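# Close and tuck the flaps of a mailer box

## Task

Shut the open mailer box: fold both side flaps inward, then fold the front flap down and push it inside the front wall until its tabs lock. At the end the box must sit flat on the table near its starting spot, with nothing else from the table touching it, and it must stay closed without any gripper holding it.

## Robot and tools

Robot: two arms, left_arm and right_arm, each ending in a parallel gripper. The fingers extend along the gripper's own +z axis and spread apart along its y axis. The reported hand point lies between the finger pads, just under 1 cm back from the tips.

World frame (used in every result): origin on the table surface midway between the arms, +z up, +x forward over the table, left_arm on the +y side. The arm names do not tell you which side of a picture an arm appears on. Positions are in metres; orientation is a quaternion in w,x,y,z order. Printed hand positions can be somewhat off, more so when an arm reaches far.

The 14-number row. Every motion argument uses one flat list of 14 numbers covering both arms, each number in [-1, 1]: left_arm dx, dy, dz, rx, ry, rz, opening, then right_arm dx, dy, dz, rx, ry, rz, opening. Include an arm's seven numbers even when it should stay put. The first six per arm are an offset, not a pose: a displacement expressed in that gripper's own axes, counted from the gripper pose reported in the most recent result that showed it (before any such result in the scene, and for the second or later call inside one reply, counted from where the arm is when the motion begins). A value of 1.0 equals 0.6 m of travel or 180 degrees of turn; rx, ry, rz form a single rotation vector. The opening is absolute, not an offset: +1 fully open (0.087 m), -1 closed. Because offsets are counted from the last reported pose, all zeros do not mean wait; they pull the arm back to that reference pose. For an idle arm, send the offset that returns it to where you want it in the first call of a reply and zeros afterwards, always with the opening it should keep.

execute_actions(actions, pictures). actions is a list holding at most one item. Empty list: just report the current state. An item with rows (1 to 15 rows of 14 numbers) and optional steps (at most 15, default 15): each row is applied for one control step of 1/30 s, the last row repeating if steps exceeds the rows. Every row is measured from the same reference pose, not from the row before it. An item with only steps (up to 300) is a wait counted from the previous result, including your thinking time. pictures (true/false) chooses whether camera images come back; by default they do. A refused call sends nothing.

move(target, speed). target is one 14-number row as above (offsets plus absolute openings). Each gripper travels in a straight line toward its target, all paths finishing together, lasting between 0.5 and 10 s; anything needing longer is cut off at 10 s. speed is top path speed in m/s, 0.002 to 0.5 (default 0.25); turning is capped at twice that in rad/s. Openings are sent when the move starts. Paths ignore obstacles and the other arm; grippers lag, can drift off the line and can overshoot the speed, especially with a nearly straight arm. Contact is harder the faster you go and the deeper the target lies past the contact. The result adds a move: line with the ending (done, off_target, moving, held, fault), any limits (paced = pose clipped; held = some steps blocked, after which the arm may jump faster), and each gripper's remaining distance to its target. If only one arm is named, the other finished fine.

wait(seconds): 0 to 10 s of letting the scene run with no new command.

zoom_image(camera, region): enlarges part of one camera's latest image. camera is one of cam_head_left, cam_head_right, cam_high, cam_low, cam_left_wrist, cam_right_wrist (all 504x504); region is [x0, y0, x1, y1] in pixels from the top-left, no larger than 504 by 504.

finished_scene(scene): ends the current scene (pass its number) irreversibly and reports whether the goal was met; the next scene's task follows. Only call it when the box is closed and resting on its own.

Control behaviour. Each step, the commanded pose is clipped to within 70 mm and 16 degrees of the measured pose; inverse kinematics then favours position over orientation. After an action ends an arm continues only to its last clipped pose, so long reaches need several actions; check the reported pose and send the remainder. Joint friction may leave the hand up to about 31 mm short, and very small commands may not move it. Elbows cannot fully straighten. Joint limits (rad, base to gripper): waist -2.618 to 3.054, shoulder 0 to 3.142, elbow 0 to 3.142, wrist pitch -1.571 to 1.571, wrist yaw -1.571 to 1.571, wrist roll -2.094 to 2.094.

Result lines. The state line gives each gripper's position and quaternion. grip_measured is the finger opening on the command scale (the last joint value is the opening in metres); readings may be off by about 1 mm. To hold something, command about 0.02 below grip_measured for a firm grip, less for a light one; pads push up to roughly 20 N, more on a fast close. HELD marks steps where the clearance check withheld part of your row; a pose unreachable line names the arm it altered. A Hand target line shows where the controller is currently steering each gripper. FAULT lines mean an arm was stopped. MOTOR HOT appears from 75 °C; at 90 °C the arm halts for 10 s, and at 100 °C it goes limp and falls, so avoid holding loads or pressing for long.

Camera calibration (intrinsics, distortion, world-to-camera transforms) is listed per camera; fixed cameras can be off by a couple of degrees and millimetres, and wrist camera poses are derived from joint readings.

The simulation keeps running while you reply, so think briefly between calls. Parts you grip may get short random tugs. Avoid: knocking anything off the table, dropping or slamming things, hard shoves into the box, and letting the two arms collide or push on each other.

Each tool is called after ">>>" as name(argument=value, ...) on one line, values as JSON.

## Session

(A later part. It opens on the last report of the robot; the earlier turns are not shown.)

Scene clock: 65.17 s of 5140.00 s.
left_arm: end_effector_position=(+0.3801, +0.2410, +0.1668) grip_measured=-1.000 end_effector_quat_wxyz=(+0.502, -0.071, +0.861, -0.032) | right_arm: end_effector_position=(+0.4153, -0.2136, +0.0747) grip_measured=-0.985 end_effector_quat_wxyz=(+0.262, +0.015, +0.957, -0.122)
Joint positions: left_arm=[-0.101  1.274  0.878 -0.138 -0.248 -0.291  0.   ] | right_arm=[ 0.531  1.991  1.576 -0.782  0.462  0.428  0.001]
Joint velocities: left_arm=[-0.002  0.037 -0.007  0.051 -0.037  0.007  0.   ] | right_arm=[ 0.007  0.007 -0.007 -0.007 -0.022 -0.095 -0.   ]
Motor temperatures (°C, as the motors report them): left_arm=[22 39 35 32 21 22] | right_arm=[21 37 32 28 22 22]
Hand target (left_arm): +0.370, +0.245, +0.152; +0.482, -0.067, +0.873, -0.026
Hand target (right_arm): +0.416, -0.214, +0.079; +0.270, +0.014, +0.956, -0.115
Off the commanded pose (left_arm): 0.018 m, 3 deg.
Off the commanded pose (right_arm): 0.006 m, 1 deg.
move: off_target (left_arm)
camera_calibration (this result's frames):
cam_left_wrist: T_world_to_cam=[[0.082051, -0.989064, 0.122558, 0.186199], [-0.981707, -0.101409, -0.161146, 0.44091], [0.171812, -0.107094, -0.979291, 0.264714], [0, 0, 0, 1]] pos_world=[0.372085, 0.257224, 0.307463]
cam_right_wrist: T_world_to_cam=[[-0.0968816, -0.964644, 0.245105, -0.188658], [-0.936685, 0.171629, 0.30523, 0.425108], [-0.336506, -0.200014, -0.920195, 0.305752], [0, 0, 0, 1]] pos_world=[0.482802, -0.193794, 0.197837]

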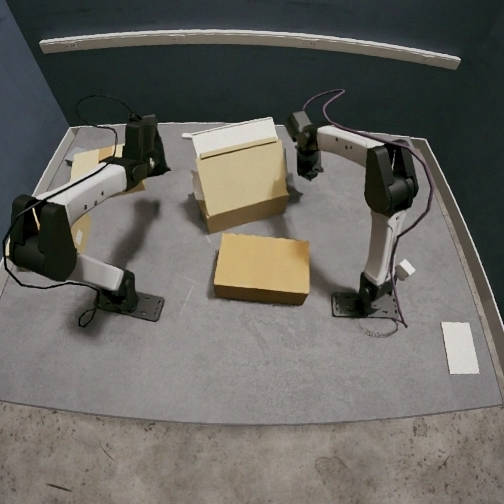

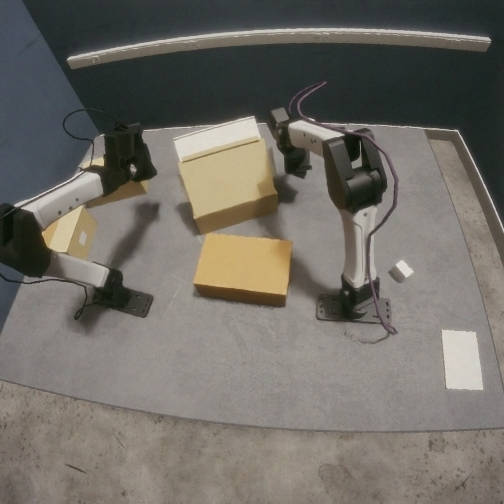

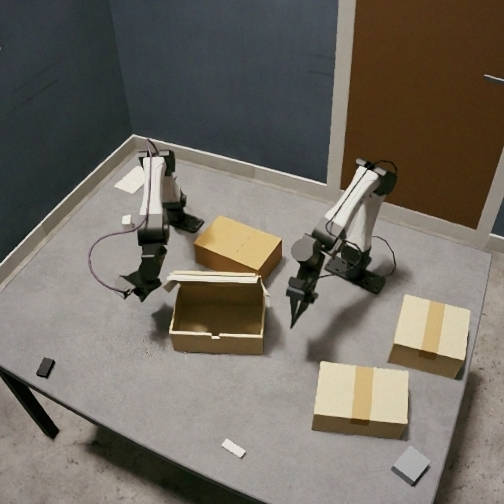

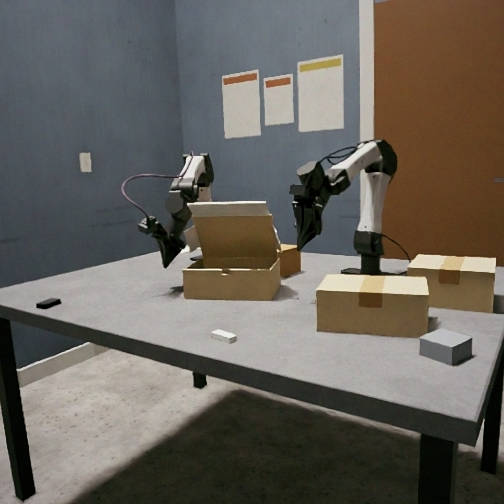

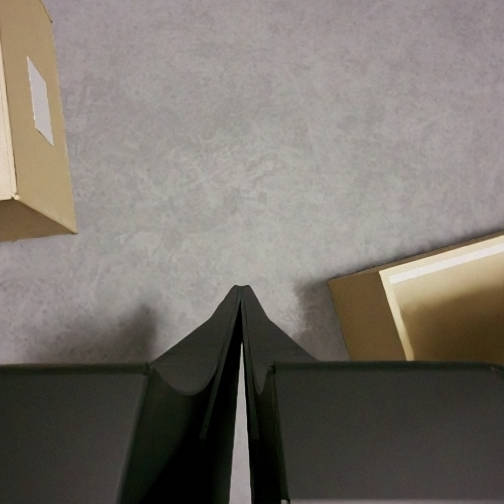

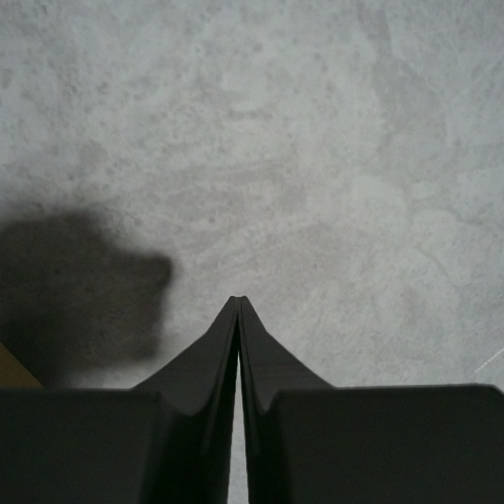

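>>> execute_actions(actions=[])

Scene clock: 70.67 s of 5140.00 s.
left_arm: end_effector_position=(+0.3799, +0.2408, +0.1665) grip_measured=-1.000 end_effector_quat_wxyz=(+0.502, -0.070, +0.862, -0.033) | right_arm: end_effector_position=(+0.4155, -0.2134, +0.0747) grip_measured=-0.985 end_effector_quat_wxyz=(+0.262, +0.014, +0.957, -0.121)
Joint positions: left_arm=[-0.101  1.274  0.878 -0.139 -0.247 -0.29   0.   ] | right_arm=[ 0.531  1.991  1.576 -0.781  0.461  0.427  0.001]
Joint velocities: left_arm=[ 0.002  0.012  0.002 -0.007 -0.007 -0.11   0.   ] | right_arm=[-0.012 -0.007 -0.002 -0.037  0.037 -0.022 -0.   ]
Motor temperatures (°C, as the motors report them): left_arm=[22 38 35 32 21 22] | right_arm=[21 38 32 29 22 22]
Hand target (left_arm): +0.370, +0.245, +0.152; +0.482, -0.067, +0.873, -0.025
Hand target (right_arm): +0.416, -0.214, +0.079; +0.270, +0.014, +0.956, -0.115
Off the commanded pose (left_arm): 0.018 m, 3 deg.
Off the commanded pose (right_arm): 0.006 m, 1 deg.
Steps of this call (steps 1 to 90: nothing new was sent; then 2.50 s passed at rest). Readings (end_effector_position):
1: left_arm (+0.3800, +0.2409, +0.1667) | right_arm (+0.4153, -0.2135, +0.0747)
2: left_arm (+0.3800, +0.2409, +0.1667) | right_arm (+0.4153, -0.2136, +0.0747)
4: left_arm (+0.3799, +0.2408, +0.1666) | right_arm (+0.4154, -0.2135, +0.0747)
8: left_arm (+0.3799, +0.2408, +0.1666) | right_arm (+0.4154, -0.2135, +0.0747)
90: the state above
camera_calibration (this result's frames):
cam_left_wrist: T_world_to_cam=[[0.0803551, -0.989284, 0.121906, 0.186885], [-0.982108, -0.0994762, -0.159899, 0.440124], [0.170312, -0.106877, -0.979577, 0.265052], [0, 0, 0, 1]] pos_world=[0.372091, 0.256992, 0.307232]
cam_right_wrist: T_world_to_cam=[[-0.0962957, -0.964833, 0.244588, -0.188744], [-0.937019, 0.17076, 0.30469, 0.425262], [-0.335741, -0.199844, -0.920511, 0.305639], [0, 0, 0, 1]] pos_world=[0.482919, -0.193644, 0.197935]

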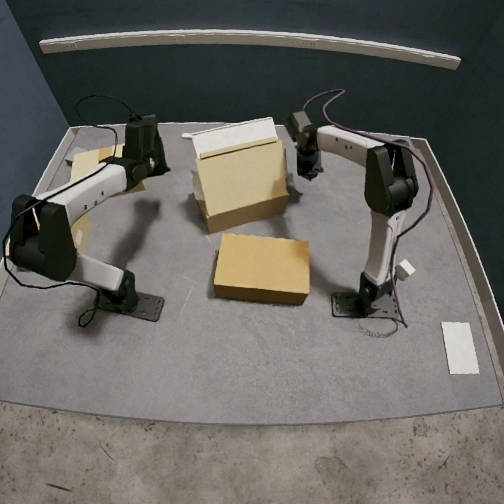

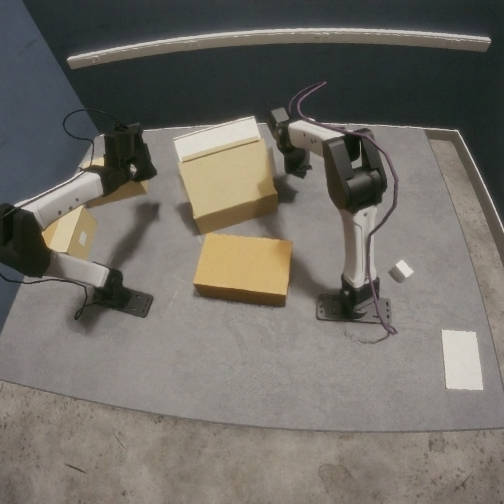

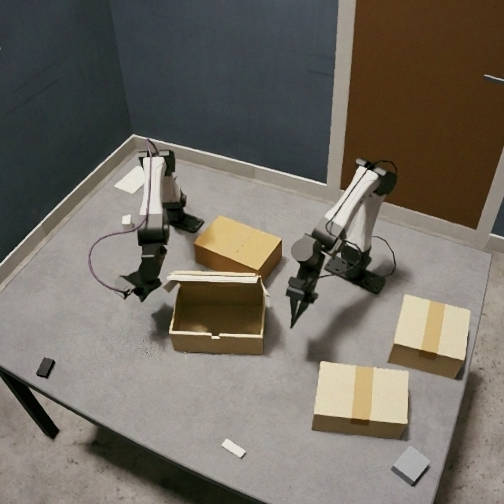

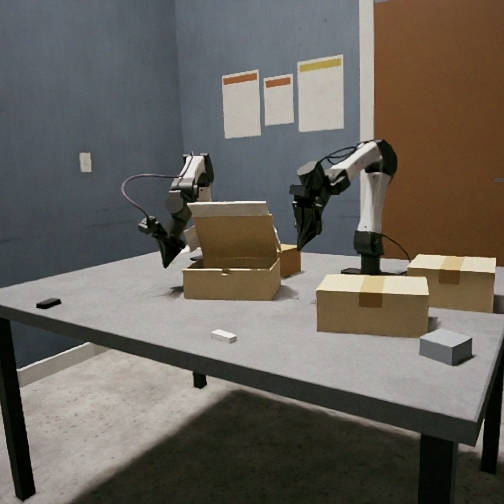

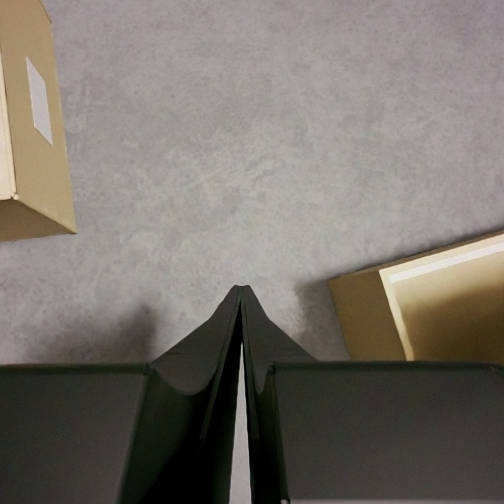

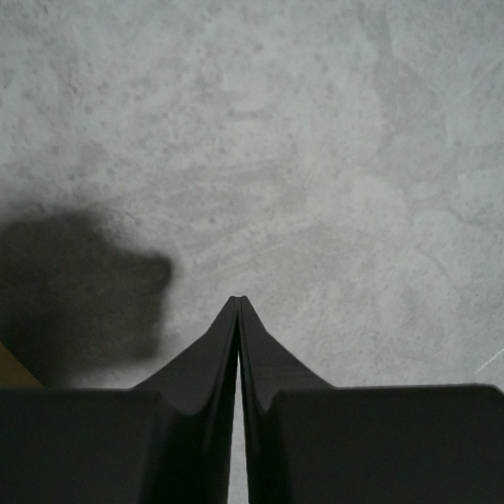

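>>> move(target=[0.117,0.015,0.182,0,0,0,-1,0,0,0,0,0,0,-1])

>>> move(target=[0.026,-0.165,0,0,0,0,-1,0,0,0,0,0,0,-1], speed=0.08)

Scene clock: 76.13 s of 5140.00 s.
left_arm: end_effector_position=(+0.4457, +0.2362, +0.0616) grip_measured=-1.000 end_effector_quat_wxyz=(+0.513, -0.071, +0.855, -0.036) | right_arm: end_effector_position=(+0.4155, -0.2134, +0.0747) grip_measured=-0.985 end_effector_quat_wxyz=(+0.262, +0.014, +0.957, -0.121)
Joint positions: left_arm=[-0.06   1.709  0.788  0.419 -0.211 -0.268  0.   ] | right_arm=[ 0.531  1.991  1.576 -0.781  0.461  0.427  0.001]
Joint velocities: left_arm=[ 0.007  0.002 -0.022  0.051  0.022  0.037  0.   ] | right_arm=[ 0.002  0.002 -0.007  0.022  0.007  0.007 -0.   ]
Motor temperatures (°C, as the motors report them): left_arm=[22 37 35 32 21 22] | right_arm=[21 39 32 29 22 22]
Hand target (left_arm): +0.440, +0.240, +0.050; +0.502, -0.070, +0.861, -0.032
Hand target (right_arm): +0.415, -0.213, +0.075; +0.262, +0.014, +0.957, -0.121
Off the commanded pose (left_arm): 0.013 m, 2 deg.
Off the commanded pose (right_arm): 0.000 m, 0 deg.
After step 90, 1.17 s passed at rest.
move: off_target (left_arm)
camera_calibration (this result's frames):
cam_left_wrist: T_world_to_cam=[[0.0764864, -0.988571, 0.129914, 0.190883], [-0.97752, -0.100023, -0.185605, 0.487262], [0.196478, -0.112797, -0.973999, 0.140013], [0, 0, 0, 1]] pos_world=[0.434199, 0.253232, 0.202012]
cam_right_wrist: T_world_to_cam=[[-0.0962957, -0.964833, 0.244588, -0.188744], [-0.937019, 0.17076, 0.30469, 0.425262], [-0.335741, -0.199844, -0.920511, 0.305639], [0, 0, 0, 1]] pos_world=[0.482919, -0.193644, 0.197935]

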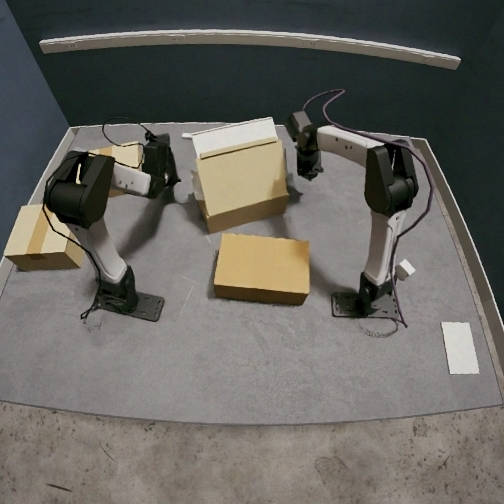

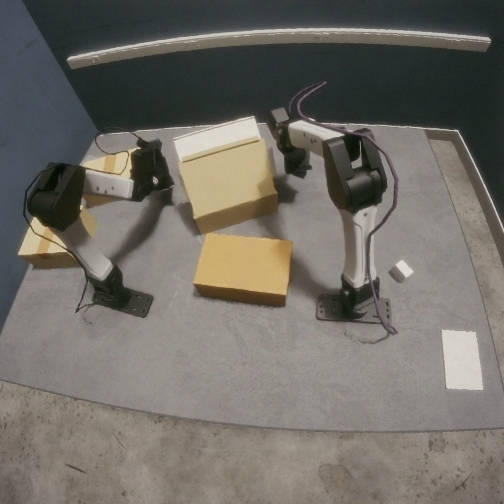

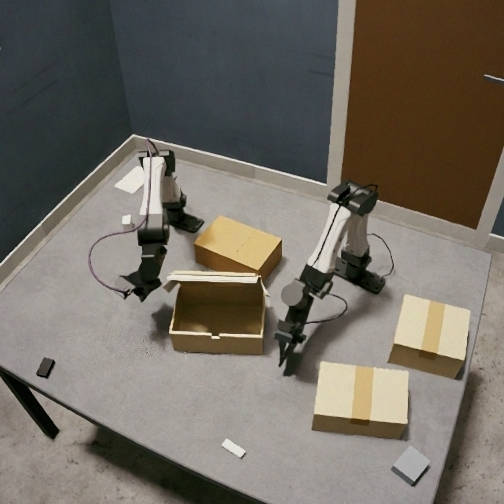

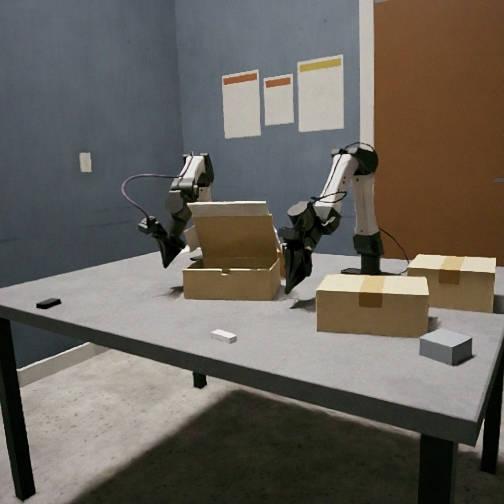

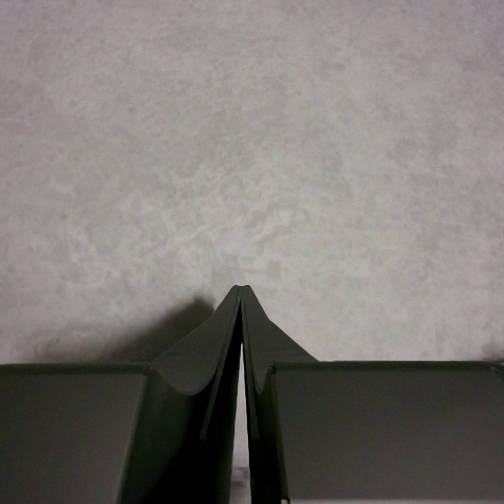

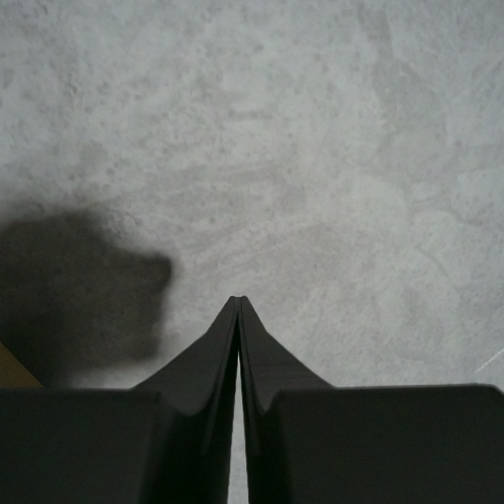

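Scene clock: 77.77 s of 5140.00 s.
left_arm: end_effector_position=(+0.4496, +0.1434, +0.0691) grip_measured=-1.000 end_effector_quat_wxyz=(+0.522, -0.078, +0.848, -0.036) | right_arm: end_effector_position=(+0.4161, -0.2156, +0.0751) grip_measured=-0.985 end_effector_quat_wxyz=(+0.263, +0.016, +0.957, -0.125)
Joint positions: left_arm=[-0.322  1.813  0.948  0.338 -0.453 -0.41   0.   ] | right_arm=[ 0.529  1.991  1.576 -0.782  0.468  0.427  0.001]
Joint velocities: left_arm=[-0.012  0.007 -0.007 -0.007  0.007  0.007  0.   ] | right_arm=[-0.012 -0.007 -0.002 -0.007  0.066 -0.051 -0.001]
Motor temperatures (°C, as the motors report them): left_arm=[22 37 35 32 21 22] | right_arm=[21 39 32 29 22 22]
Hand target (left_arm): +0.447, +0.135, +0.062; +0.511, -0.073, +0.856, -0.039
Hand target (right_arm): +0.416, -0.214, +0.075; +0.262, +0.015, +0.957, -0.121
Off the commanded pose (left_arm): 0.011 m, 2 deg.
Off the commanded pose (right_arm): 0.002 m, 0 deg.
move: off_target (left_arm)
camera_calibration (this result's frames):
cam_left_wrist: T_world_to_cam=[[0.0878575, -0.986547, 0.13786, 0.0919427], [-0.97179, -0.115294, -0.205748, 0.484184], [0.218874, -0.115894, -0.968846, 0.126039], [0, 0, 0, 1]] pos_world=[0.43486, 0.161137, 0.209057]
cam_right_wrist: T_world_to_cam=[[-0.101672, -0.962779, 0.250437, -0.188619], [-0.936907, 0.177308, 0.301276, 0.427674], [-0.334467, -0.204005, -0.920062, 0.304298], [0, 0, 0, 1]] pos_world=[0.483291, -0.19535, 0.198362]

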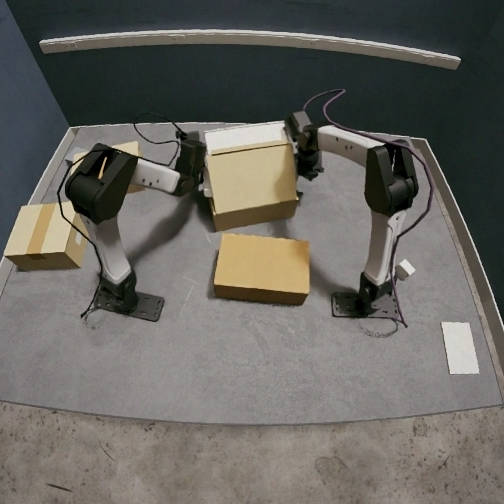

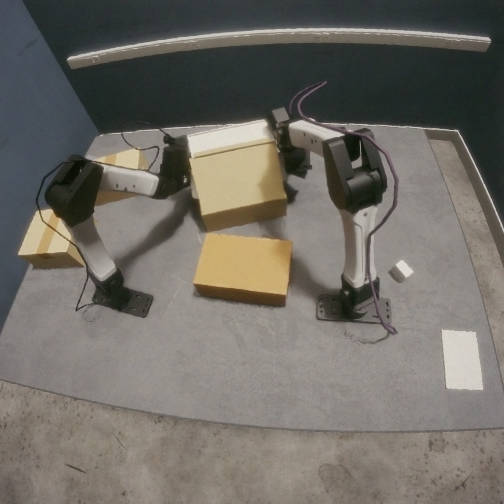

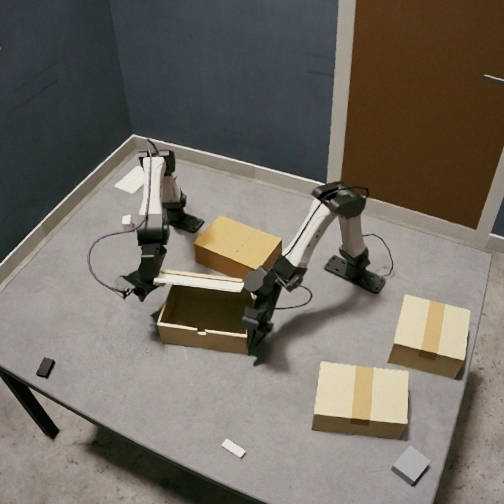

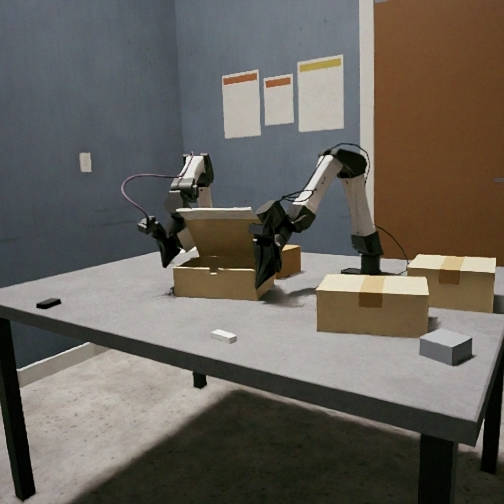

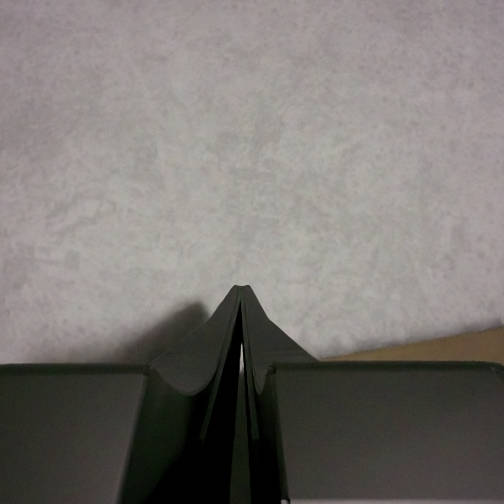

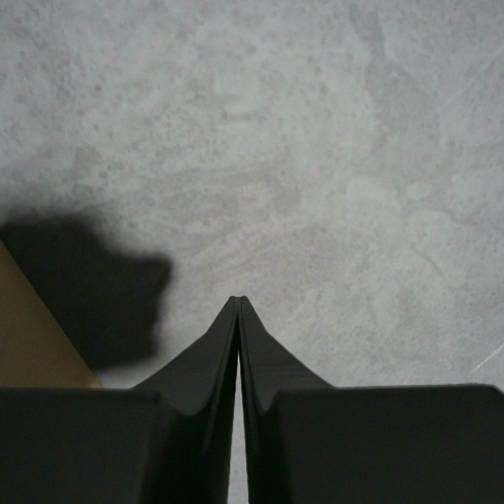

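>>> move(target=[-0.009,0.06,0,0,0,0,-1,0.148,-0.039,-0.039,0,0,0,-1])

>>> move(target=[0,0,0,0,0,0,-1,-0.008,0.2,-0.05,0,0,0,-1], speed=0.08)

Scene clock: 82.27 s of 5140.00 s.
left_arm: end_effector_position=(+0.4537, +0.1764, +0.0746) grip_measured=-1.000 end_effector_quat_wxyz=(+0.528, -0.081, +0.844, -0.037) | right_arm: end_effector_position=(+0.3257, -0.2358, +0.0505) grip_measured=-0.985 end_effector_quat_wxyz=(+0.251, +0.011, +0.959, -0.130)
Joint positions: left_arm=[-0.233  1.765  0.893  0.379 -0.381 -0.362  0.   ] | right_arm=[ 0.603  1.72   1.132 -0.671  0.489  0.502  0.001]
Joint velocities: left_arm=[-0.002 -0.017  0.022  0.037  0.037  0.007  0.   ] | right_arm=[-0.022 -0.012 -0.012  0.051  0.022  0.022 -0.001]
Motor temperatures (°C, as the motors report them): left_arm=[22 37 35 32 21 22] | right_arm=[21 39 32 28 22 22]
Hand target (left_arm): +0.449, +0.180, +0.069; +0.523, -0.078, +0.848, -0.035
Hand target (right_arm): +0.325, -0.235, +0.053; +0.263, +0.016, +0.957, -0.125
Off the commanded pose (left_arm): 0.008 m, 1 deg.
Off the commanded pose (right_arm): 0.004 m, 2 deg.
After step 90, 0.47 s passed at rest.
move: done
camera_calibration (this result's frames):
cam_left_wrist: T_world_to_cam=[[0.0898143, -0.985624, 0.143105, 0.121965], [-0.968286, -0.120048, -0.219112, 0.493274], [0.233141, -0.118887, -0.965148, 0.128107], [0, 0, 0, 1]] pos_world=[0.436809, 0.194658, 0.214271]
cam_right_wrist: T_world_to_cam=[[-0.0900868, -0.960213, 0.26434, -0.215003], [-0.929505, 0.176374, 0.323902, 0.350213], [-0.357638, -0.216526, -0.908411, 0.251303], [0, 0, 0, 1]] pos_world=[0.396031, -0.213803, 0.171685]

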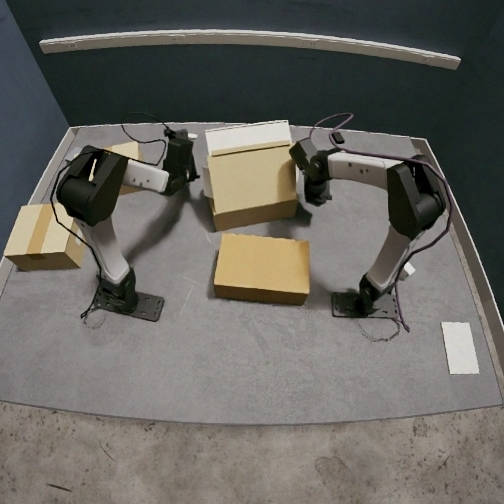

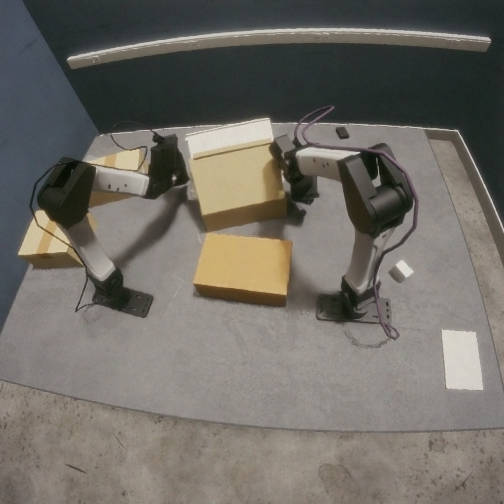

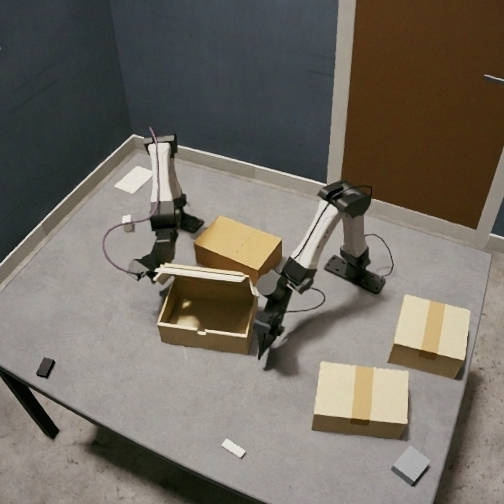

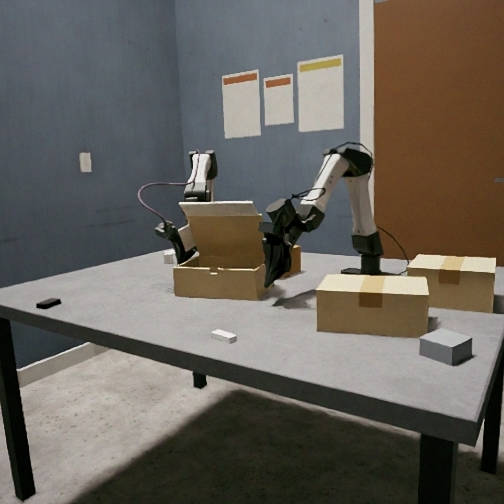

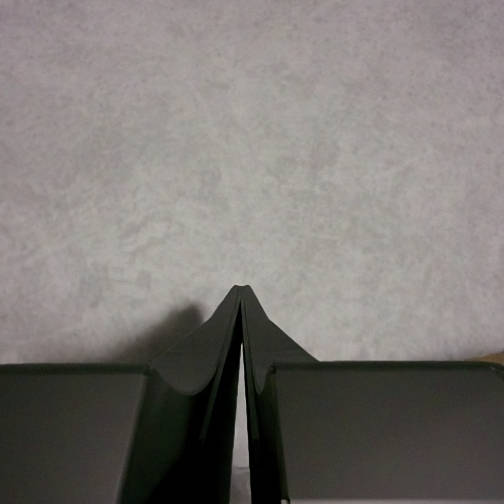

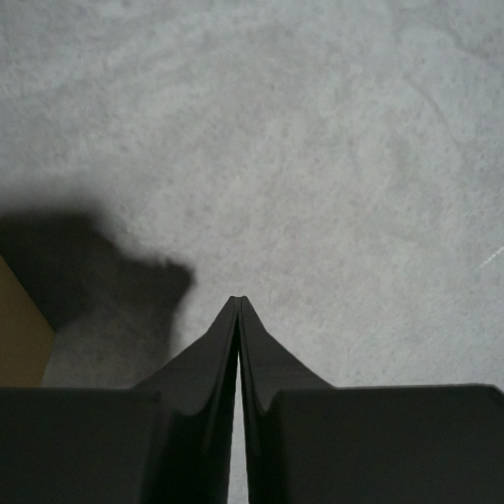

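Scene clock: 84.27 s of 5140.00 s.
left_arm: end_effector_position=(+0.4588, +0.2052, +0.0764) grip_measured=-1.000 end_effector_quat_wxyz=(+0.536, -0.107, +0.838, +0.005) | right_arm: end_effector_position=(+0.3250, -0.1505, +0.0550) grip_measured=-0.985 end_effector_quat_wxyz=(+0.241, +0.030, +0.954, -0.177)
Joint positions: left_arm=[-0.199  1.765  0.893  0.379 -0.451 -0.347  0.   ] | right_arm=[ 0.822  2.018  1.541 -1.004  0.601  0.812  0.001]
Joint velocities: left_arm=[-0.012 -0.002 -0.012 -0.022  0.037  0.007  0.   ] | right_arm=[-0.002  0.007 -0.007 -0.081 -0.037 -0.007 -0.001]
Motor temperatures (°C, as the motors report them): left_arm=[22 37 35 32 21 22] | right_arm=[21 39 32 28 22 22]
Hand target (left_arm): +0.453, +0.177, +0.075; +0.528, -0.081, +0.845, -0.036
Hand target (right_arm): +0.326, -0.114, +0.052; +0.250, +0.010, +0.959, -0.132
Off the commanded pose (left_arm): 0.029 m, 6 deg.
Off the commanded pose (right_arm): 0.039 m, 6 deg.
move: off_target (left_arm, right_arm)
camera_calibration (this result's frames):
cam_left_wrist: T_world_to_cam=[[0.177537, -0.978984, 0.100351, 0.111227], [-0.951381, -0.196818, -0.236931, 0.511474], [0.251702, -0.0534077, -0.96633, 0.110179], [0, 0, 0, 1]] pos_world=[0.439128, 0.215441, 0.216491]
cam_right_wrist: T_world_to_cam=[[-0.14694, -0.928329, 0.341488, -0.115247], [-0.911847, 0.260921, 0.316946, 0.340487], [-0.383332, -0.264813, -0.884834, 0.273414], [0, 0, 0, 1]] pos_world=[0.398346, -0.123423, 0.173366]

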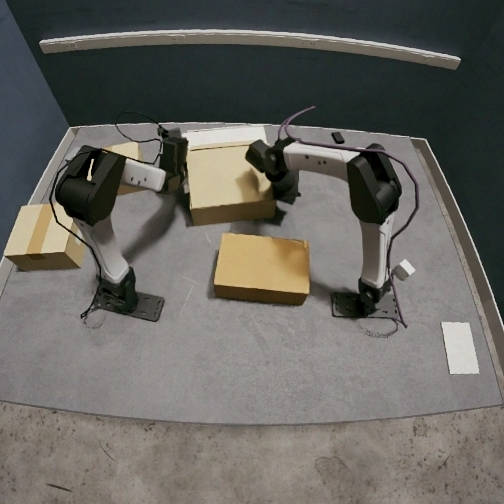

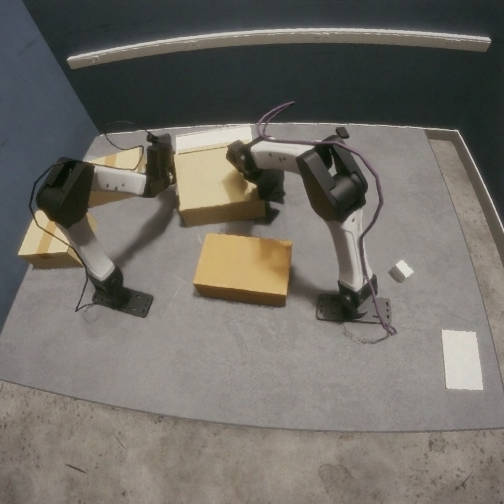

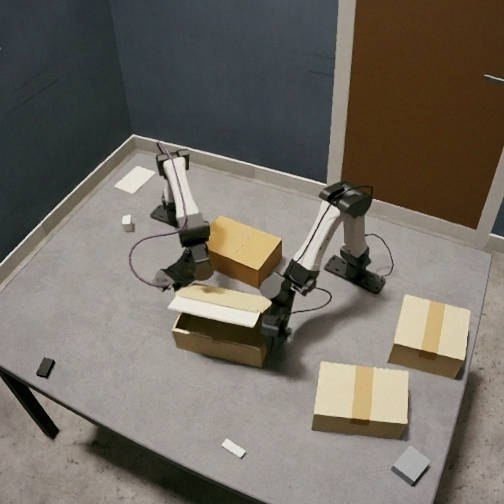

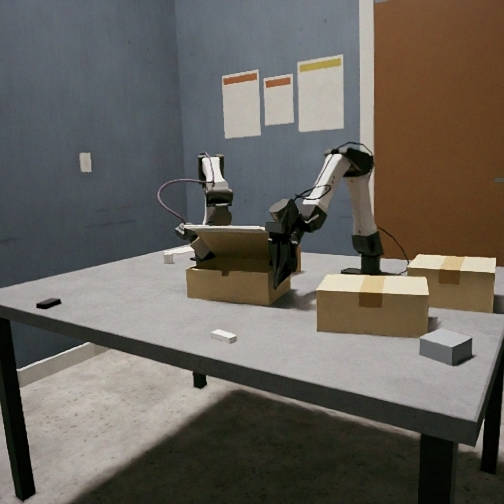

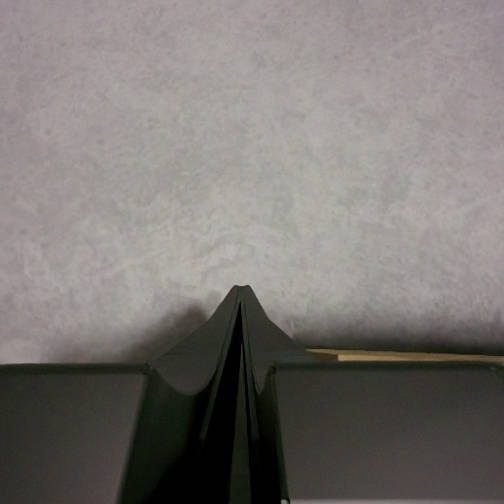

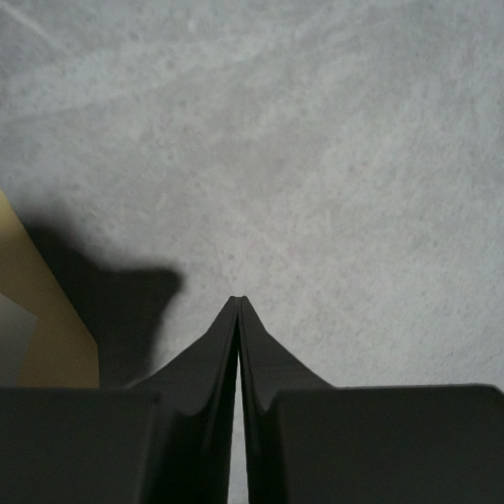

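>>> move(target=[-0.30,0.04,-0.165,0,0,0,-1,-0.124,-0.222,-0.248,0,0,0,-1])

>>> move(target=[0,0,0,0,0,0,-1,-0.009,0.296,-0.111,0,0,0,-1])

Scene clock: 90.77 s of 5140.00 s.
left_arm: end_effector_position=(+0.4369, +0.2464, +0.2846) grip_measured=-1.000 end_effector_quat_wxyz=(+0.549, -0.109, +0.829, +0.001) | right_arm: end_effector_position=(+0.3036, -0.2180, +0.2475) grip_measured=-0.985 end_effector_quat_wxyz=(+0.265, +0.024, +0.950, -0.161)
Joint positions: left_arm=[-0.1    1.449  1.4   -0.391 -0.365 -0.295  0.   ] | right_arm=[ 0.725  1.767  1.979 -1.558  0.594  0.66   0.001]
Joint velocities: left_arm=[ 0.007 -0.007 -0.012 -0.022  0.066 -0.022  0.   ] | right_arm=[-0.022 -0.007  0.012 -0.022 -0.037  0.007  0.001]
Motor temperatures (°C, as the motors report them): left_arm=[22 38 35 33 21 22] | right_arm=[21 38 33 28 22 22]
Hand target (left_arm): +0.436, +0.249, +0.279; +0.537, -0.106, +0.837, +0.006
Hand target (right_arm): +0.301, -0.221, +0.253; +0.264, +0.022, +0.951, -0.159
Off the commanded pose (left_arm): 0.007 m, 2 deg.
Off the commanded pose (right_arm): 0.008 m, 3 deg.
joint sent to its limit (right arm) — the command would take joint 4 (wrist pitch) past its lower limit, so that joint was sent only as far as its limit.
After step 90, 1.87 s passed at rest.
move: off_target (right_arm)
camera_calibration (this result's frames):
cam_left_wrist: T_world_to_cam=[[0.174434, -0.978164, 0.112996, 0.132083], [-0.942991, -0.198981, -0.266785, 0.553434], [0.283443, -0.0600175, -0.957109, 0.304261], [0, 0, 0, 1]] pos_world=[0.412603, 0.257582, 0.423934]
cam_right_wrist: T_world_to_cam=[[-0.135074, -0.93999, 0.313327, -0.24599], [-0.932307, 0.227648, 0.281035, 0.28541], [-0.335499, -0.254157, -0.907108, 0.411015], [0, 0, 0, 1]] pos_world=[0.370758, -0.191739, 0.369701]

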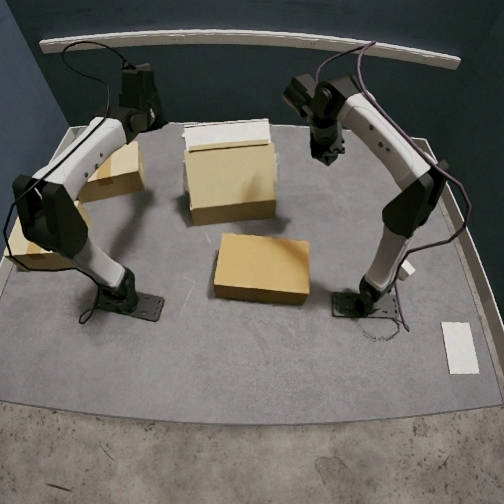

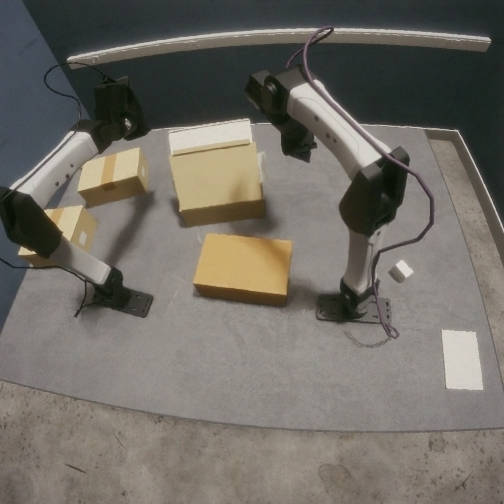

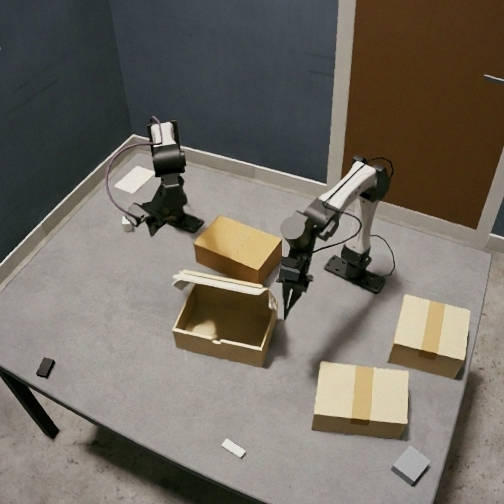

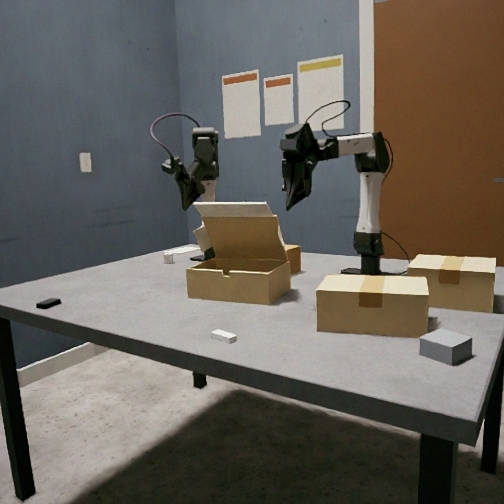

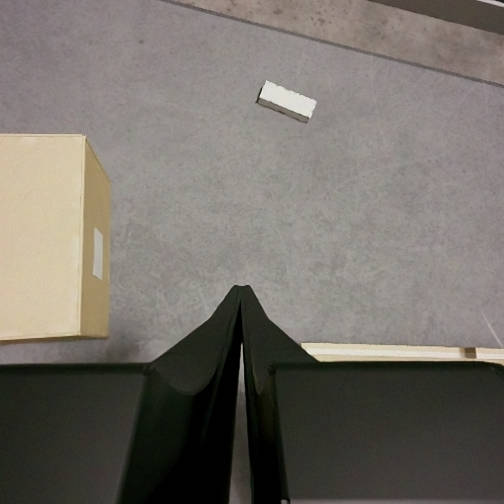

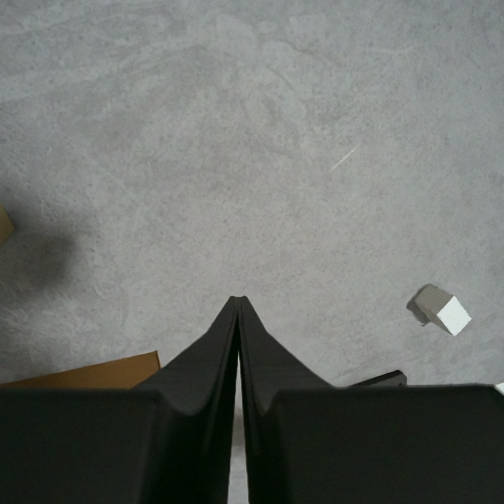

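Scene clock: 92.07 s of 5140.00 s.
left_arm: end_effector_position=(+0.4369, +0.2464, +0.2846) grip_measured=-1.000 end_effector_quat_wxyz=(+0.549, -0.109, +0.829, +0.001) | right_arm: end_effector_position=(+0.2986, -0.0303, +0.2496) grip_measured=-0.985 end_effector_quat_wxyz=(+0.359, -0.025, +0.932, -0.050)
Joint positions: left_arm=[-0.1    1.449  1.4   -0.391 -0.365 -0.295  0.   ] | right_arm=[ 1.081  2.158  2.519 -1.571  0.663  0.856  0.001]
Joint velocities: left_arm=[-0.007  0.007  0.002 -0.051  0.007 -0.022  0.   ] | right_arm=[-0.002 -0.017  0.007  0.051  0.051 -0.007  0.   ]
Motor temperatures (°C, as the motors report them): left_arm=[22 37 35 33 21 22] | right_arm=[21 38 33 28 22 22]
Hand target (left_arm): +0.437, +0.246, +0.285; +0.549, -0.109, +0.829, +0.001
Hand target (right_arm): +0.301, -0.029, +0.253; +0.365, -0.017, +0.930, -0.046
Off the commanded pose (left_arm): 0.000 m, 0 deg.
Off the commanded pose (right_arm): 0.003 m, 18 deg; orientation clipped at the last step of the last action.
joint sent to its limit (right arm) — the command would take joint 4 (wrist pitch) past its lower limit, so that joint was sent only as far as its limit.
move: off_target (right_arm); limits=paced
camera_calibration (this result's frames):
cam_left_wrist: T_world_to_cam=[[0.174434, -0.978164, 0.112996, 0.132083], [-0.942991, -0.198981, -0.266785, 0.553434], [0.283443, -0.0600175, -0.957109, 0.304261], [0, 0, 0, 1]] pos_world=[0.412603, 0.257582, 0.423934]
cam_right_wrist: T_world_to_cam=[[0.00223243, -0.99156, 0.129628, -0.0676061], [-0.991611, 0.0145575, 0.128432, 0.286734], [-0.129235, -0.128827, -0.98321, 0.42015], [0, 0, 0, 1]] pos_world=[0.338778, -0.017083, 0.385033]

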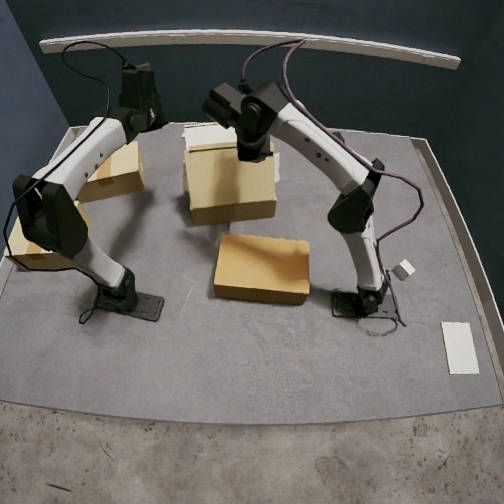

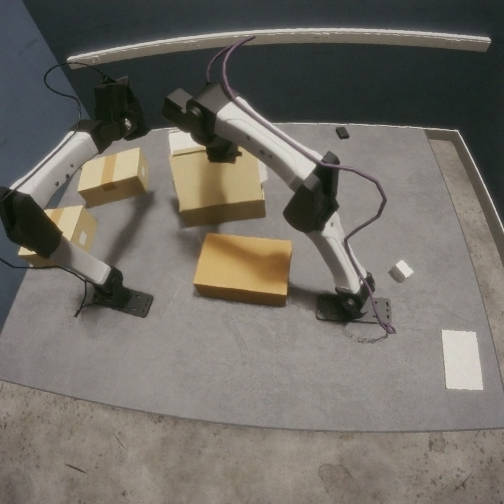

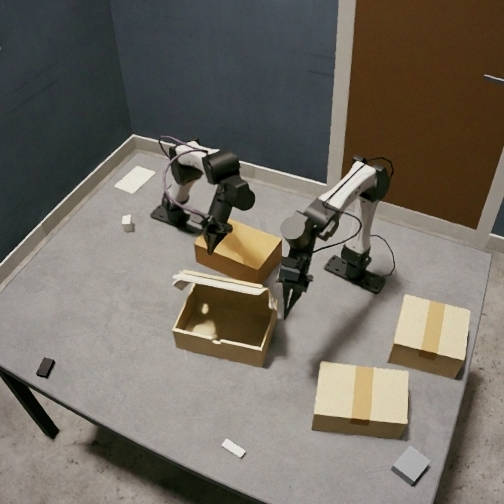

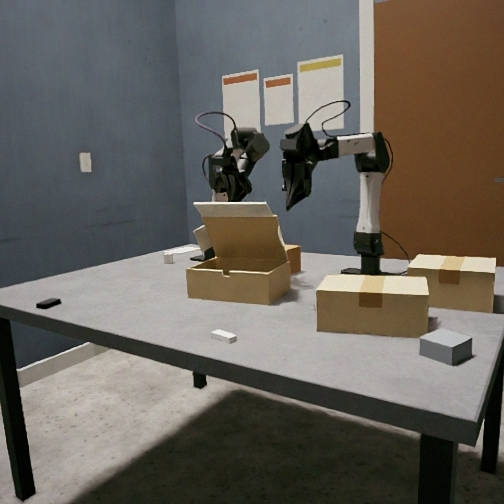

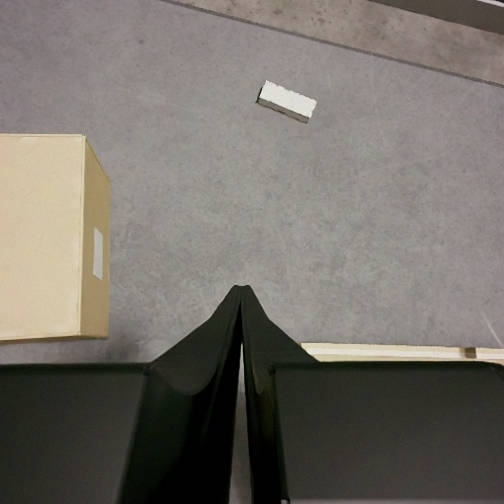

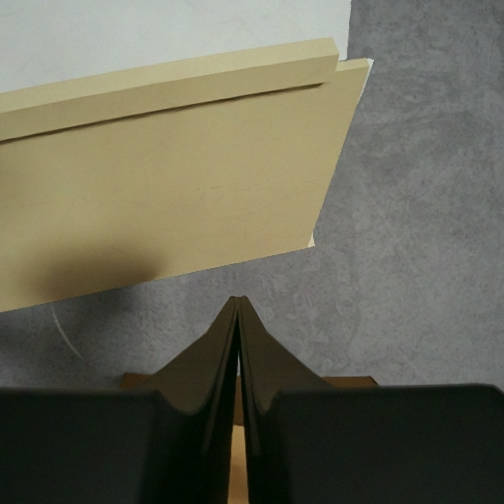

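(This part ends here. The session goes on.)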